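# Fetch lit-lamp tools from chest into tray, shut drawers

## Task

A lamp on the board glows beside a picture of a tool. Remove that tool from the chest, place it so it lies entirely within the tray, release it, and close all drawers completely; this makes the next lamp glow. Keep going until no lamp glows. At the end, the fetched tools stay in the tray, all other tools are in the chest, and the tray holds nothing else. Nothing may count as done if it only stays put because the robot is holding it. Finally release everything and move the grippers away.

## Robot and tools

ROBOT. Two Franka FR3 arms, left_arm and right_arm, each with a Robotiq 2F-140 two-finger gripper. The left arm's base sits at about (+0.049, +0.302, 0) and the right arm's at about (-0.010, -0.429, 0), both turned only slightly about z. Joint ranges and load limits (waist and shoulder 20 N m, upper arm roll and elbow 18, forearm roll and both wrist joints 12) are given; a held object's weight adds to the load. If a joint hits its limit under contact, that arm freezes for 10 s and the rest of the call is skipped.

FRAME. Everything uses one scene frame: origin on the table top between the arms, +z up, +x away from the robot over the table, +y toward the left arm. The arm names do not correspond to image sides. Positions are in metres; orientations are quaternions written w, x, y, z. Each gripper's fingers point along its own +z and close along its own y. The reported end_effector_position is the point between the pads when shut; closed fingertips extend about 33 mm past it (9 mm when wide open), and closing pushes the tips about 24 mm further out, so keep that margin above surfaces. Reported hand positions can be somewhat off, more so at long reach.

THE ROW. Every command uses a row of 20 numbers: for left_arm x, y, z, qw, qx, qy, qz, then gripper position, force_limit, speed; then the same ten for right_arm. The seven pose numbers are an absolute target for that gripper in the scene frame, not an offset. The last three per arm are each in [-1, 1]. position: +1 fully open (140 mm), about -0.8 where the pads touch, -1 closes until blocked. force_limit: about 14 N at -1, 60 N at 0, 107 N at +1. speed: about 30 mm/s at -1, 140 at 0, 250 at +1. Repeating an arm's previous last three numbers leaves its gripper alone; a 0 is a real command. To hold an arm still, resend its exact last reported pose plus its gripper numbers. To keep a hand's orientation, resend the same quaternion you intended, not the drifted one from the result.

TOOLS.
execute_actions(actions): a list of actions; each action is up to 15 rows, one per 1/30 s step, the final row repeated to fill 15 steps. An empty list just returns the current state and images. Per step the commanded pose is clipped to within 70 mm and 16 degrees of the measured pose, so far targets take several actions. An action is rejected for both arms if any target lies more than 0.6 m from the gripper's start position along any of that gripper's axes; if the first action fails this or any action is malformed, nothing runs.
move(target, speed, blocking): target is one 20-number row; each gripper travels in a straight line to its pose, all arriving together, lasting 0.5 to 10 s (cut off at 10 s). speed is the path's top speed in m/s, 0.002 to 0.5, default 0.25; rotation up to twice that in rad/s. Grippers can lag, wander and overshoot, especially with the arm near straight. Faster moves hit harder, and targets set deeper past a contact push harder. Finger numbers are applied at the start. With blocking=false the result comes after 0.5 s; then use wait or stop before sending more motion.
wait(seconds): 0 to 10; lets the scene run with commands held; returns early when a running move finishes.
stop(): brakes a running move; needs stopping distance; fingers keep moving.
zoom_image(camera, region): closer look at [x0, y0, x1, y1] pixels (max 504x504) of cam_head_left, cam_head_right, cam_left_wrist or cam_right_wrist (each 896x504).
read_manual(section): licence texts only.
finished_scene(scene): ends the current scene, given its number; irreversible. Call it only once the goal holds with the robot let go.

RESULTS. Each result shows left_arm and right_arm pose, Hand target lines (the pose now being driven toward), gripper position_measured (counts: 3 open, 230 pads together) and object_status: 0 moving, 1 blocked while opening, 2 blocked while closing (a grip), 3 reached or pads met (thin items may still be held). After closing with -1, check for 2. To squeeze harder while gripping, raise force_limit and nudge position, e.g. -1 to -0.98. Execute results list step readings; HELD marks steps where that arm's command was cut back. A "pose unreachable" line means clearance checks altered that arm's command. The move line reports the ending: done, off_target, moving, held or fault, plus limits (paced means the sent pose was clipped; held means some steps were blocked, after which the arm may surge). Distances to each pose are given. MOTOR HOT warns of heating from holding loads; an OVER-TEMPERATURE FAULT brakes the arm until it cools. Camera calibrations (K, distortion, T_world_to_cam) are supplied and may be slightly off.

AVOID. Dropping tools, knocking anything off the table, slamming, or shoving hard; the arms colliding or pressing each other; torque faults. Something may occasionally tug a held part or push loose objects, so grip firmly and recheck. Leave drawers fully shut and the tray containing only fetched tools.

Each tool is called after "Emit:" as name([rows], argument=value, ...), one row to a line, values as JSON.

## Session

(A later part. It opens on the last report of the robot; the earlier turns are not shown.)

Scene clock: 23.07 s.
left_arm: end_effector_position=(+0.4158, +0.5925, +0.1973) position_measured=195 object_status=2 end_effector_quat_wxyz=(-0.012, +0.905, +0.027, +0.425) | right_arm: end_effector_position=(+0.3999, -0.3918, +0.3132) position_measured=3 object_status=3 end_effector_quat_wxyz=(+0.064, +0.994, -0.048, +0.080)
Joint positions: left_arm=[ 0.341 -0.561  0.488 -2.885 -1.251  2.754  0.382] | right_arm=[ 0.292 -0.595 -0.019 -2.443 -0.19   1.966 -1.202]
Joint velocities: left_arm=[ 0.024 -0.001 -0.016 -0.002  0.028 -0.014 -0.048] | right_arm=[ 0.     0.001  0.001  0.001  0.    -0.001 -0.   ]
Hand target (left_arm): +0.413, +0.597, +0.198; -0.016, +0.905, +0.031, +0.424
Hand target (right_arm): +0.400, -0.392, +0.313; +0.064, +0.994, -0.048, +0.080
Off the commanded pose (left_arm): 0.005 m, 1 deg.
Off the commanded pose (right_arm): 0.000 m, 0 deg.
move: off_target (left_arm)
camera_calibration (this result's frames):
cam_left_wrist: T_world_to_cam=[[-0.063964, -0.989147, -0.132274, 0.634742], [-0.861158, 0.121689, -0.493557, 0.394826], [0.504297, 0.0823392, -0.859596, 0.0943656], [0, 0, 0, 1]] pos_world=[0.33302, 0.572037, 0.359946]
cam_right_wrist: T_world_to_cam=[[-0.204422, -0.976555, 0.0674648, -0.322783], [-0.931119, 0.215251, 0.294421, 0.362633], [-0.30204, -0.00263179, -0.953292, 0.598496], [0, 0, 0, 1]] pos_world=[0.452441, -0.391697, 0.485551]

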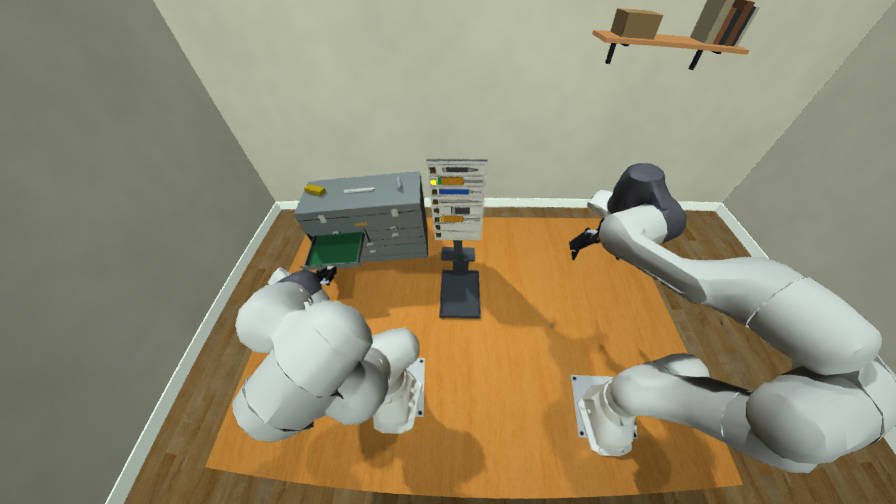

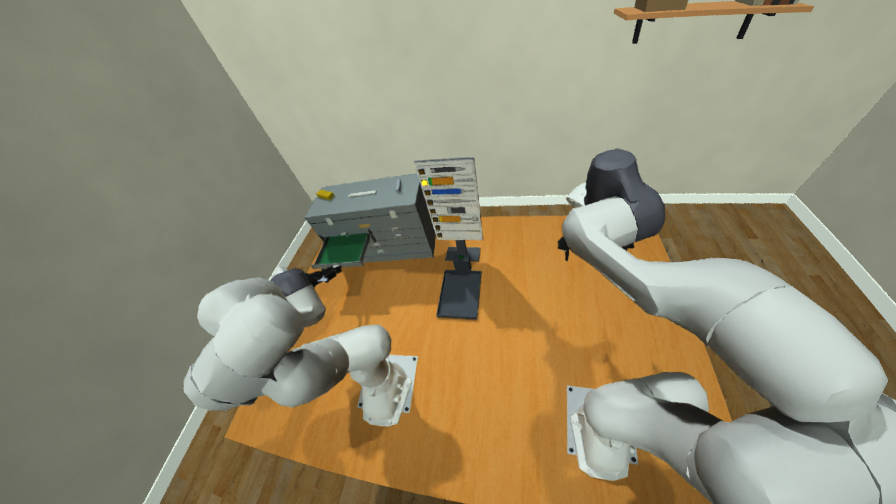

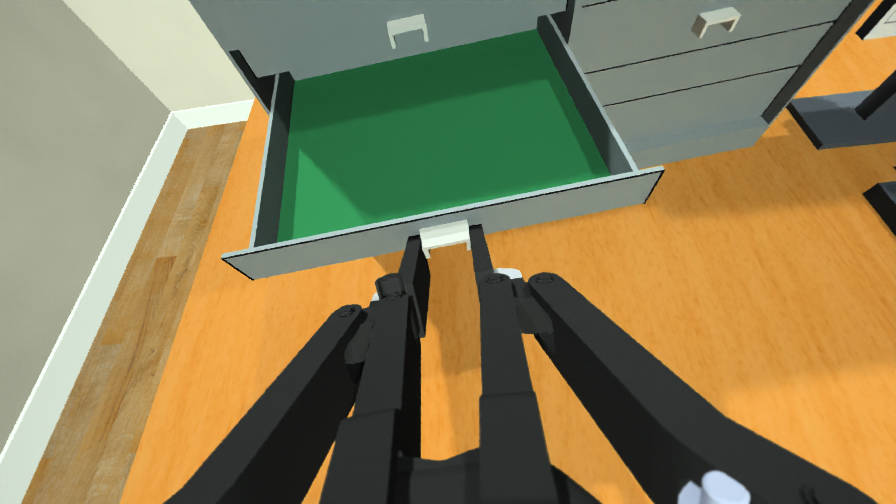

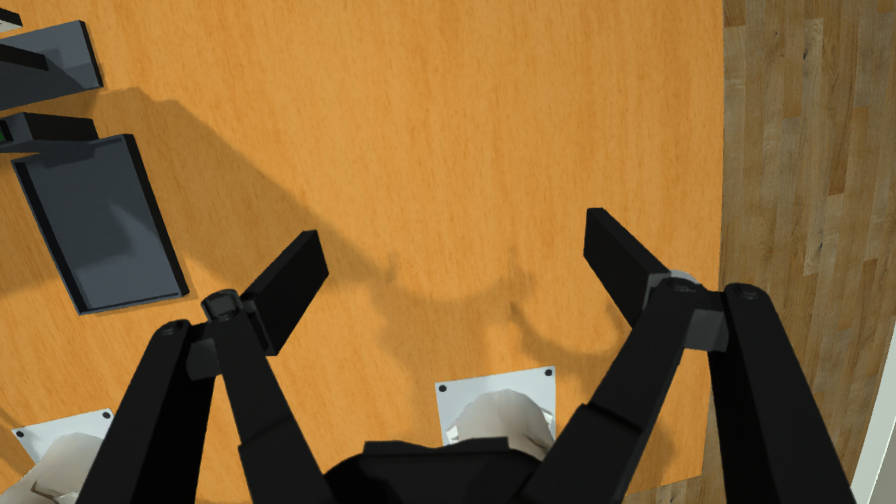

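Empty (at least the visible part). Next, C.

Emit:
move(target=[0.585,0.606,0.199,-0.0148,0.9055,0.0316,0.4227,-1,0.5,0,0.4,-0.392,0.313,0.064,0.994,-0.048,0.08,1,0,0], speed=0.12)

Emit:
move(target=[0.584,0.607,0.199,-0.0148,0.9055,0.0316,0.4227,-0.2,0.5,0,0.4,-0.392,0.313,0.064,0.994,-0.048,0.08,1,0,0])

Emit:
move(target=[0.583,0.608,0.170,-0.0148,0.9055,0.0316,0.4227,-0.2,0.5,0,0.4,-0.392,0.313,0.064,0.994,-0.048,0.08,1,0,0], speed=0.1)

Emit:
move(target=[0.583,0.608,0.170,-0.0148,0.9055,0.0316,0.4227,-1,0.5,0,0.4,-0.392,0.313,0.064,0.994,-0.048,0.08,1,0,0])

Emit:
move(target=[0.412,0.595,0.170,-0.0148,0.9055,0.0316,0.4227,-1,0.5,0,0.4,-0.392,0.313,0.064,0.994,-0.048,0.08,1,0,0], speed=0.12)

Scene clock: 25.13 s.
left_arm: end_effector_position=(+0.5806, +0.6069, +0.1989) position_measured=195 object_status=2 end_effector_quat_wxyz=(-0.016, +0.907, +0.034, +0.420) | right_arm: end_effector_position=(+0.3999, -0.3918, +0.3132) position_measured=3 object_status=3 end_effector_quat_wxyz=(+0.064, +0.994, -0.048, +0.080)
Joint positions: left_arm=[ 0.084 -0.087  0.424 -2.457 -1.657  2.796  0.454] | right_arm=[ 0.292 -0.595 -0.019 -2.443 -0.19   1.966 -1.202]
Joint velocities: left_arm=[-0.001  0.004  0.     0.002 -0.007 -0.002 -0.001] | right_arm=[-0.    -0.     0.     0.     0.001 -0.001 -0.001]
Hand target (left_arm): +0.584, +0.604, +0.200; -0.014, +0.906, +0.032, +0.422
Hand target (right_arm): +0.400, -0.392, +0.313; +0.064, +0.994, -0.048, +0.080
Off the commanded pose (left_arm): 0.004 m, 0 deg.
Off the commanded pose (right_arm): 0.000 m, 0 deg.
move: off_target (left_arm)
camera_calibration (this result's frames):
cam_left_wrist: T_world_to_cam=[[-0.0496541, -0.989891, -0.132857, 0.65203], [-0.868709, 0.108442, -0.483306, 0.546178], [0.492828, 0.0914157, -0.865311, 0.0136821], [0, 0, 0, 1]] pos_world=[0.500103, 0.584959, 0.362437]
cam_right_wrist: T_world_to_cam=[[-0.204422, -0.976555, 0.0674649, -0.322783], [-0.931119, 0.21525, 0.294421, 0.362633], [-0.30204, -0.00263184, -0.953292, 0.598496], [0, 0, 0, 1]] pos_world=[0.452441, -0.391697, 0.485551]

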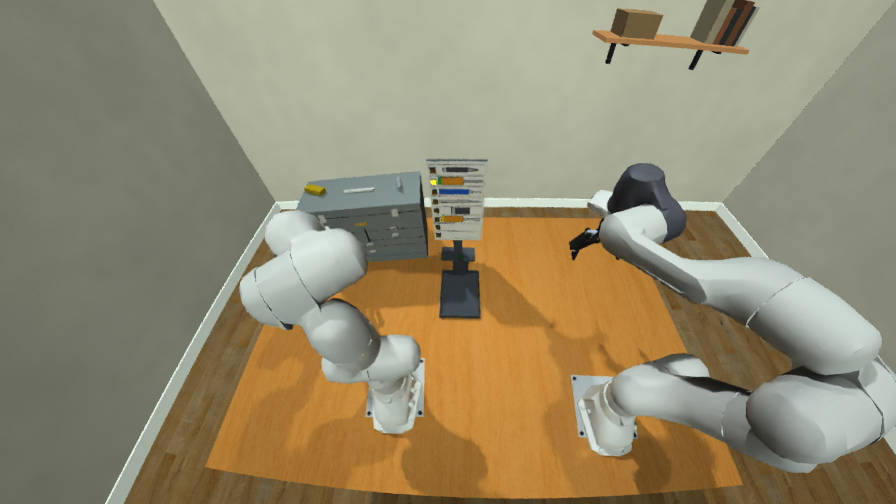

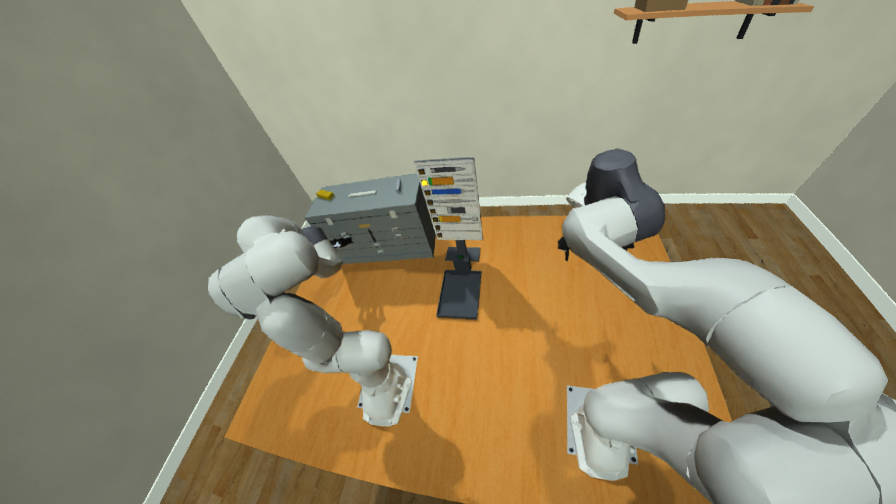

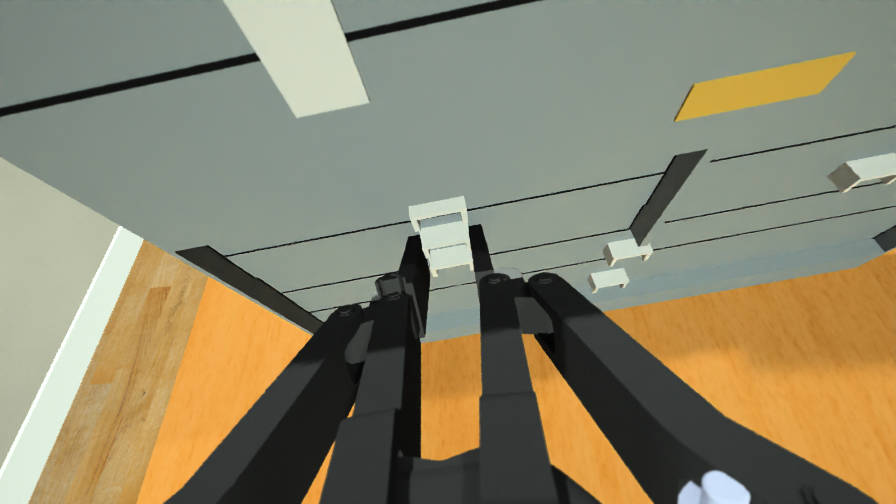

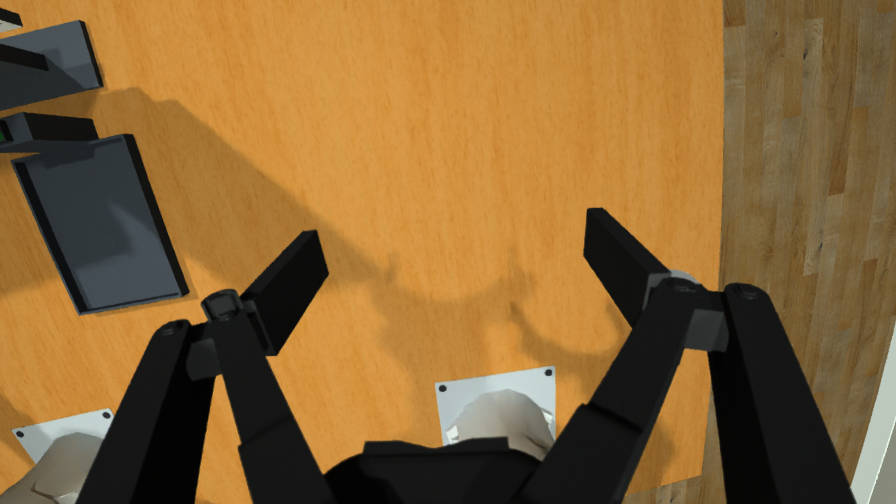

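Scene clock: 25.83 s.
left_arm: end_effector_position=(+0.5827, +0.6071, +0.1987) position_measured=154 object_status=3 end_effector_quat_wxyz=(-0.015, +0.906, +0.033, +0.421) | right_arm: end_effector_position=(+0.3999, -0.3918, +0.3132) position_measured=3 object_status=3 end_effector_quat_wxyz=(+0.064, +0.994, -0.048, +0.080)
Joint positions: left_arm=[ 0.084 -0.081  0.424 -2.451 -1.661  2.791  0.457] | right_arm=[ 0.292 -0.595 -0.019 -2.443 -0.19   1.966 -1.202]
Joint velocities: left_arm=[-0.001  0.     0.     0.001 -0.003 -0.001  0.004] | right_arm=[ 0.001 -0.     0.    -0.    -0.    -0.     0.001]
Hand target (left_arm): +0.584, +0.607, +0.199; -0.015, +0.906, +0.032, +0.423
Hand target (right_arm): +0.400, -0.392, +0.313; +0.064, +0.994, -0.048, +0.080
Off the commanded pose (left_arm): 0.001 m, 0 deg.
Off the commanded pose (right_arm): 0.000 m, 0 deg.
move: done
camera_calibration (this result's frames):
cam_left_wrist: T_world_to_cam=[[-0.0514615, -0.989855, -0.132434, 0.653186], [-0.867582, 0.109991, -0.484979, 0.546643], [0.494625, 0.0899395, -0.86444, 0.0121175], [0, 0, 0, 1]] pos_world=[0.501878, 0.585344, 0.362089]
cam_right_wrist: T_world_to_cam=[[-0.204422, -0.976555, 0.0674648, -0.322783], [-0.931119, 0.215251, 0.294421, 0.362633], [-0.30204, -0.00263168, -0.953292, 0.598496], [0, 0, 0, 1]] pos_world=[0.452441, -0.391697, 0.485551]

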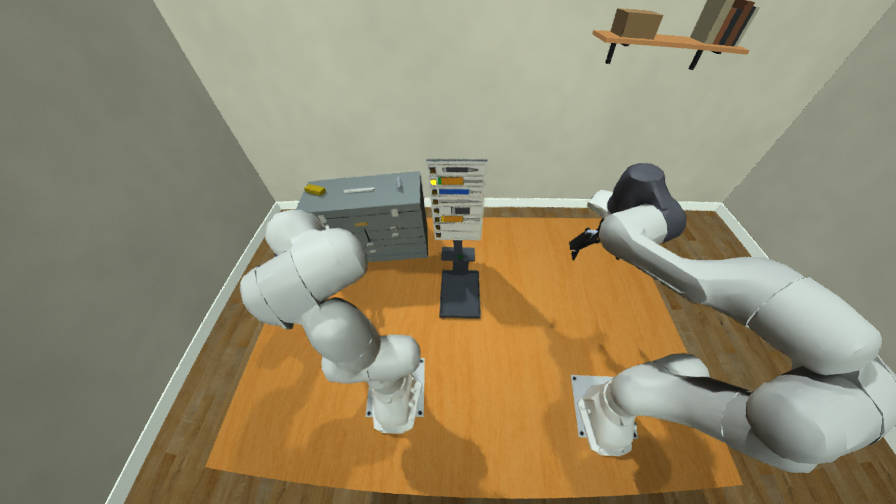

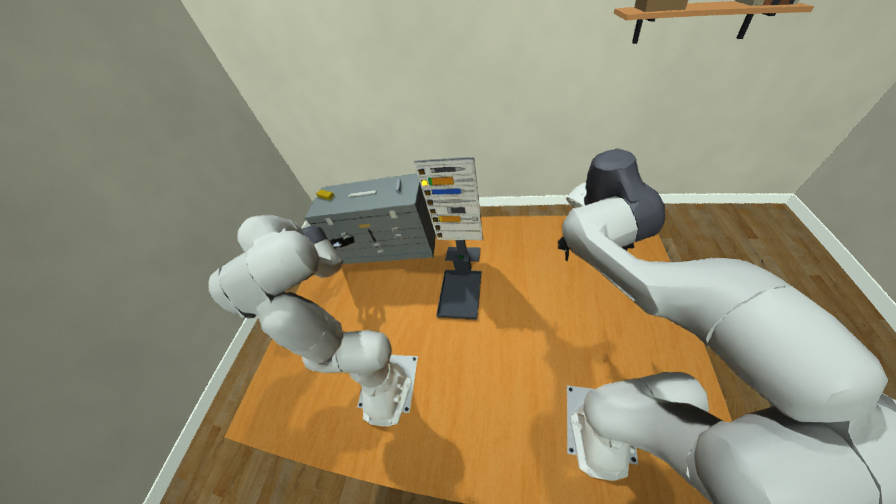

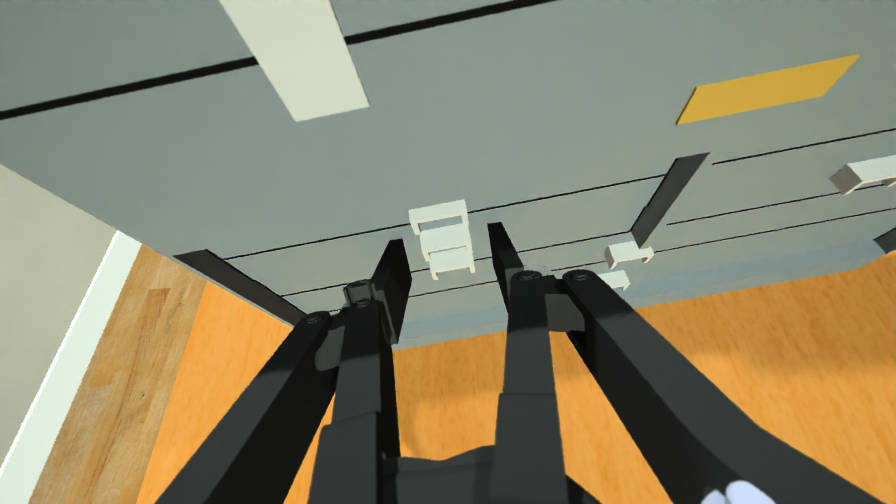

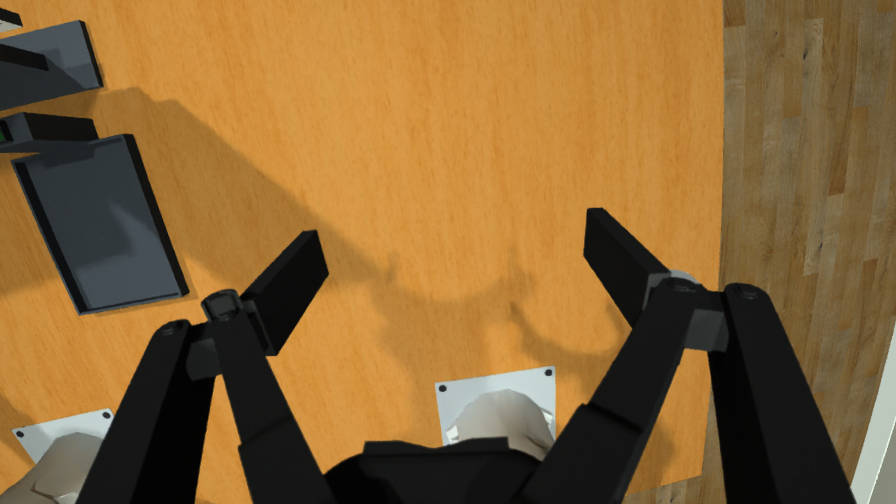

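Scene clock: 26.87 s.
left_arm: end_effector_position=(+0.5831, +0.6055, +0.1694) position_measured=154 object_status=3 end_effector_quat_wxyz=(-0.011, +0.907, +0.036, +0.420) | right_arm: end_effector_position=(+0.3999, -0.3918, +0.3132) position_measured=3 object_status=3 end_effector_quat_wxyz=(+0.064, +0.994, -0.048, +0.080)
Joint positions: left_arm=[ 0.088 -0.01   0.431 -2.441 -1.782  2.749  0.57 ] | right_arm=[ 0.292 -0.595 -0.019 -2.443 -0.19   1.966 -1.202]
Joint velocities: left_arm=[-0.    -0.001 -0.     0.    -0.012 -0.005  0.044] | right_arm=[-0.001 -0.001 -0.001 -0.001  0.001  0.001  0.001]
Hand target (left_arm): +0.583, +0.608, +0.170; -0.014, +0.906, +0.031, +0.422
Hand target (right_arm): +0.400, -0.392, +0.313; +0.064, +0.994, -0.048, +0.080
Off the commanded pose (left_arm): 0.003 m, 1 deg.
Off the commanded pose (right_arm): 0.000 m, 0 deg.
move: done
camera_calibration (this result's frames):
cam_left_wrist: T_world_to_cam=[[-0.0509741, -0.991193, -0.122222, 0.646555], [-0.868202, 0.104464, -0.485091, 0.536634], [0.493586, 0.0813861, -0.86588, -0.00717664], [0, 0, 0, 1]] pos_world=[0.502407, 0.585386, 0.333125]
cam_right_wrist: T_world_to_cam=[[-0.204422, -0.976555, 0.0674649, -0.322783], [-0.931119, 0.215251, 0.294421, 0.362633], [-0.30204, -0.00263184, -0.953292, 0.598496], [0, 0, 0, 1]] pos_world=[0.452441, -0.391697, 0.485551]

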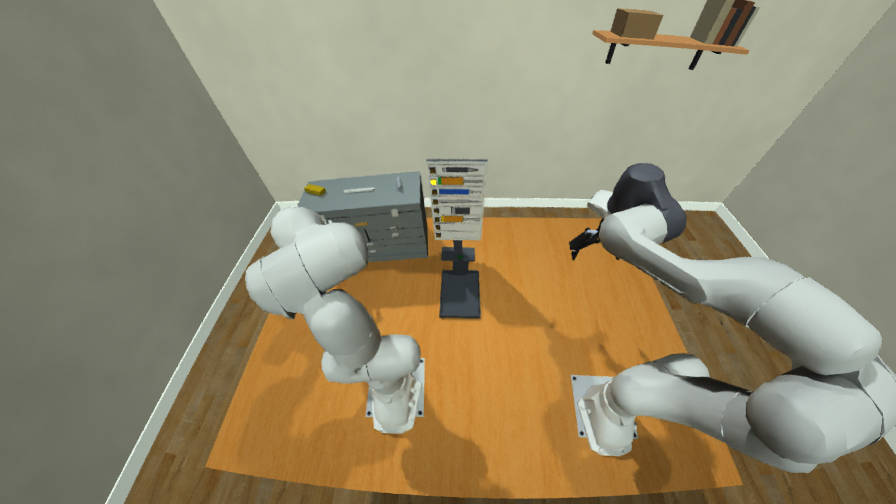

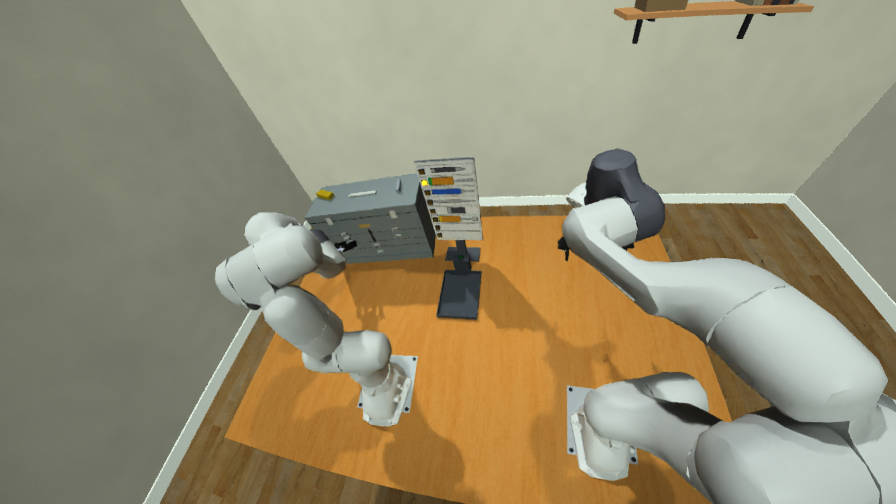

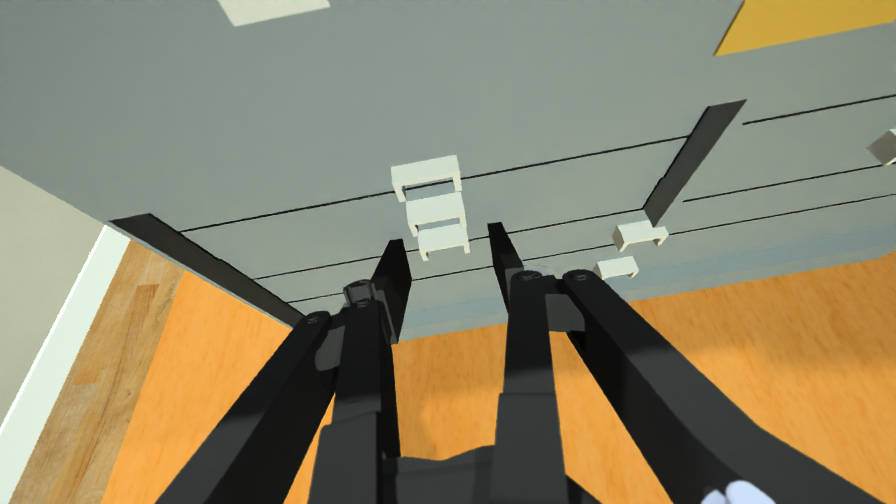

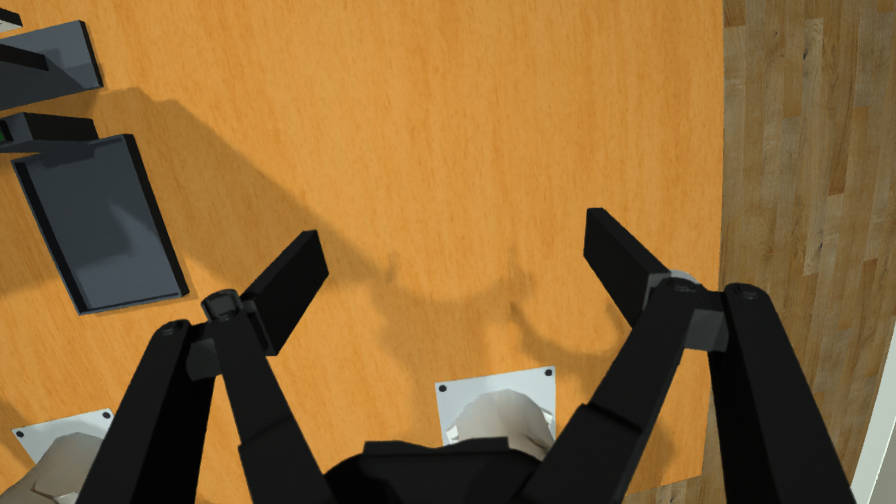

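Scene clock: 27.57 s.
left_arm: end_effector_position=(+0.5827, +0.6069, +0.1696) position_measured=195 object_status=2 end_effector_quat_wxyz=(-0.013, +0.906, +0.035, +0.421) | right_arm: end_effector_position=(+0.3999, -0.3918, +0.3132) position_measured=3 object_status=3 end_effector_quat_wxyz=(+0.064, +0.994, -0.048, +0.080)
Joint positions: left_arm=[ 0.089 -0.01   0.432 -2.44  -1.788  2.749  0.58 ] | right_arm=[ 0.292 -0.595 -0.019 -2.443 -0.19   1.966 -1.202]
Joint velocities: left_arm=[ 0.    -0.001 -0.    -0.    -0.004 -0.001  0.008] | right_arm=[ 0.001 -0.001  0.     0.001 -0.    -0.001  0.001]
Hand target (left_arm): +0.583, +0.608, +0.170; -0.015, +0.906, +0.032, +0.423
Hand target (right_arm): +0.400, -0.392, +0.313; +0.064, +0.994, -0.048, +0.080
Off the commanded pose (left_arm): 0.001 m, 0 deg.
Off the commanded pose (right_arm): 0.000 m, 0 deg.
move: done
camera_calibration (this result's frames):
cam_left_wrist: T_world_to_cam=[[-0.0509499, -0.990547, -0.127359, 0.648423], [-0.867478, 0.107083, -0.485813, 0.534357], [0.494859, 0.0857292, -0.864734, -0.0104746], [0, 0, 0, 1]] pos_world=[0.501764, 0.585971, 0.333123]
cam_right_wrist: T_world_to_cam=[[-0.204422, -0.976555, 0.0674648, -0.322783], [-0.931119, 0.215251, 0.294421, 0.362633], [-0.30204, -0.00263169, -0.953292, 0.598496], [0, 0, 0, 1]] pos_world=[0.452441, -0.391697, 0.485551]

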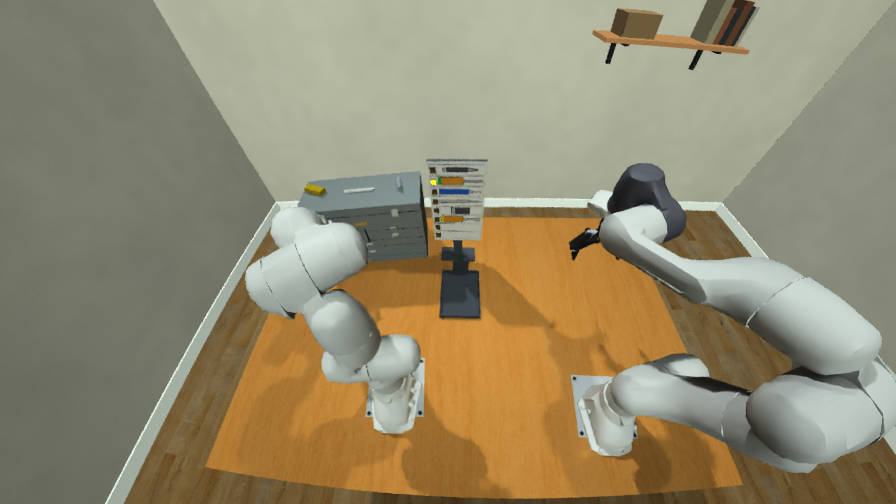

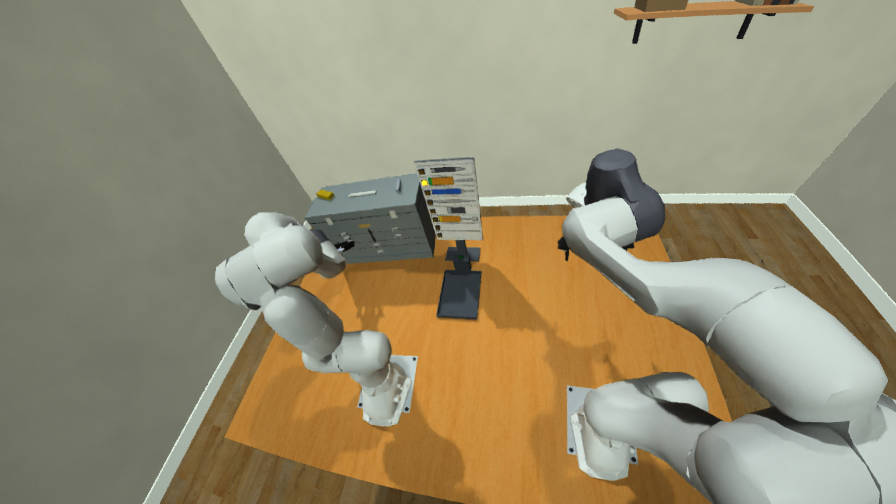

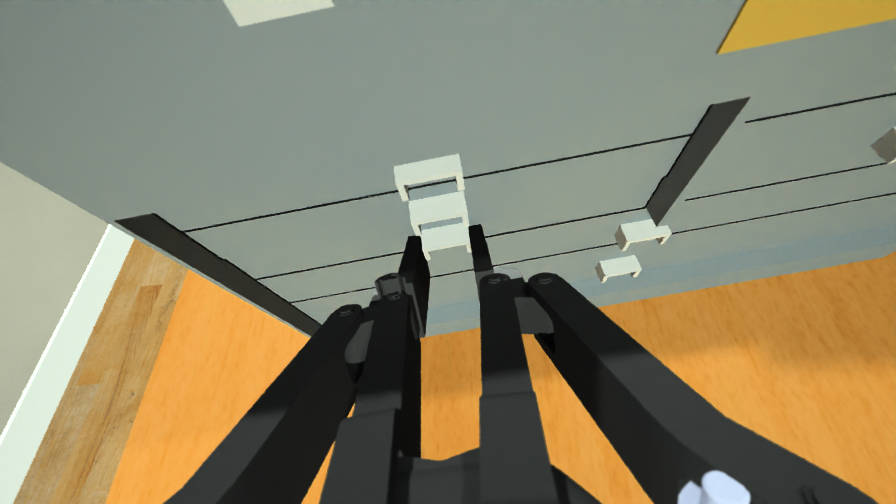

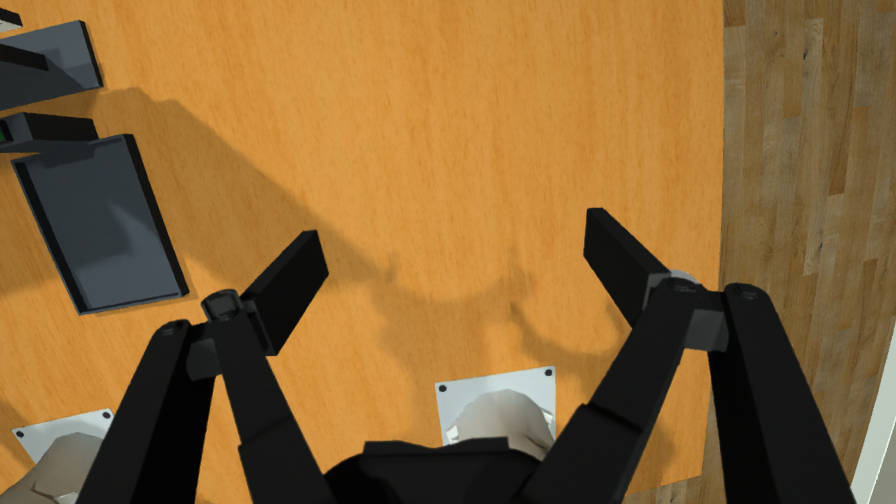

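Scene clock: 29.43 s.
left_arm: end_effector_position=(+0.4157, +0.5919, +0.1678) position_measured=195 object_status=2 end_effector_quat_wxyz=(-0.011, +0.905, +0.027, +0.425) | right_arm: end_effector_position=(+0.3999, -0.3918, +0.3132) position_measured=3 object_status=3 end_effector_quat_wxyz=(+0.064, +0.994, -0.048, +0.080)
Joint positions: left_arm=[ 0.298 -0.466  0.534 -2.865 -1.437  2.741  0.584] | right_arm=[ 0.292 -0.595 -0.019 -2.443 -0.19   1.966 -1.202]
Joint velocities: left_arm=[ 0.011 -0.003 -0.004 -0.001  0.039 -0.005 -0.05 ] | right_arm=[-0.     0.     0.001 -0.     0.001 -0.     0.   ]
Hand target (left_arm): +0.413, +0.597, +0.168; -0.015, +0.905, +0.031, +0.423
Hand target (right_arm): +0.400, -0.392, +0.313; +0.064, +0.994, -0.048, +0.080
Off the commanded pose (left_arm): 0.005 m, 1 deg.
Off the commanded pose (right_arm): 0.000 m, 0 deg.
move: off_target (left_arm)
camera_calibration (this result's frames):
cam_left_wrist: T_world_to_cam=[[-0.0645275, -0.989249, -0.131233, 0.630386], [-0.861226, 0.121638, -0.493452, 0.380325], [0.50411, 0.0811803, -0.859816, 0.0698418], [0, 0, 0, 1]] pos_world=[0.333015, 0.571677, 0.330451]
cam_right_wrist: T_world_to_cam=[[-0.204422, -0.976555, 0.0674648, -0.322783], [-0.931119, 0.215251, 0.294421, 0.362633], [-0.30204, -0.00263172, -0.953292, 0.598496], [0, 0, 0, 1]] pos_world=[0.452441, -0.391697, 0.485551]

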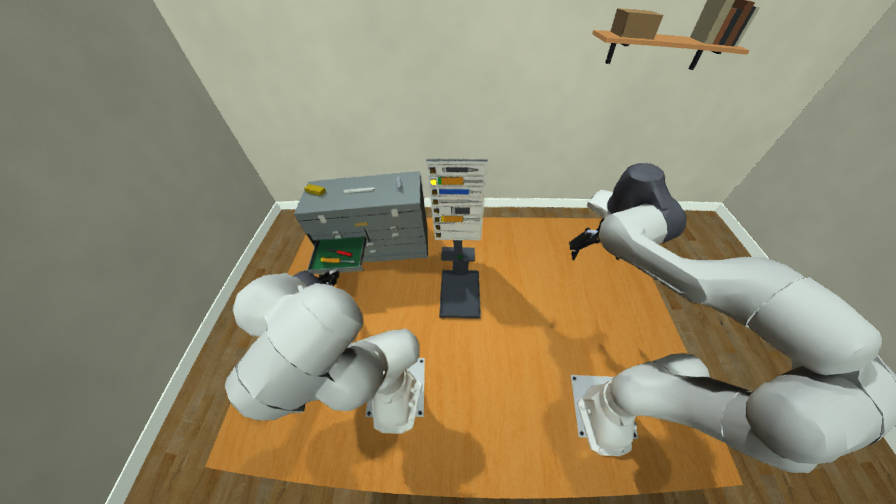

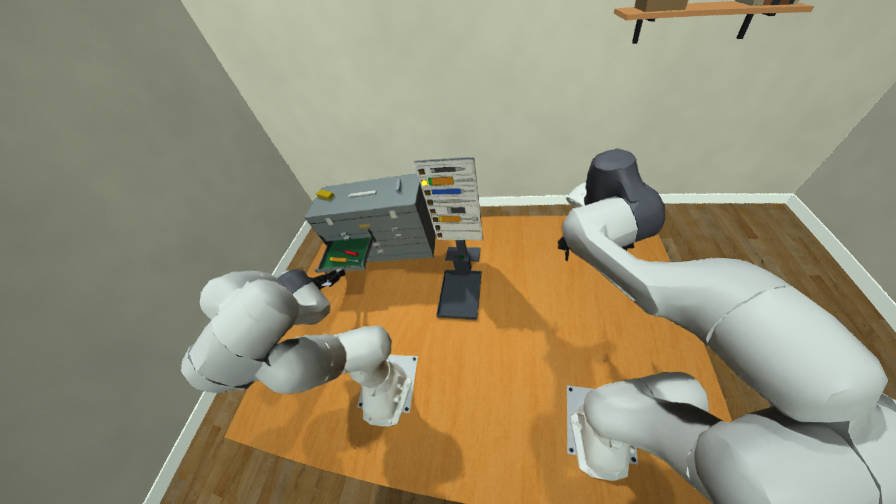

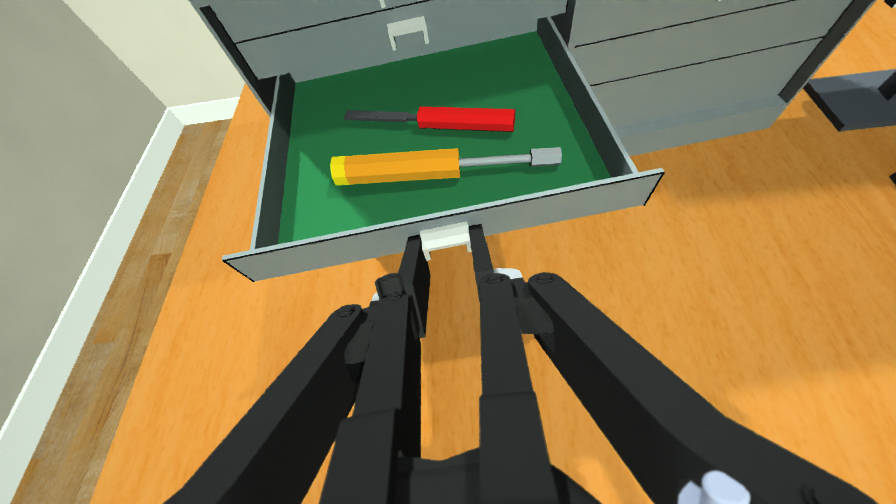

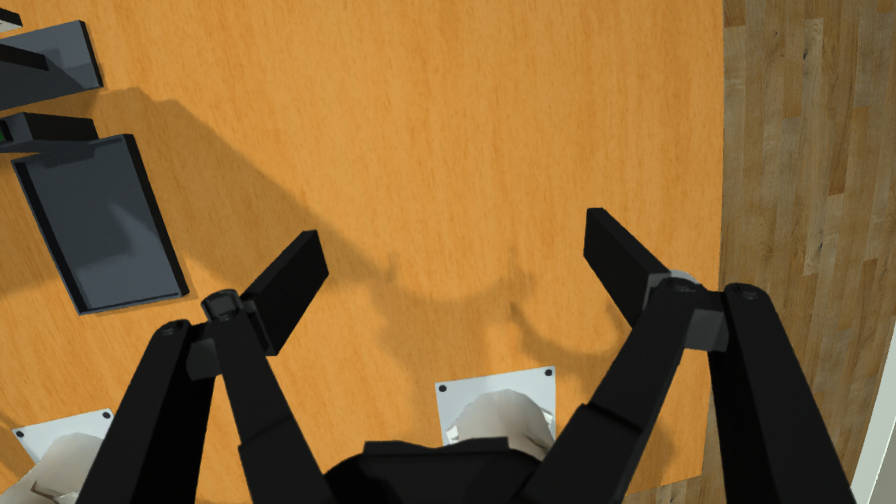

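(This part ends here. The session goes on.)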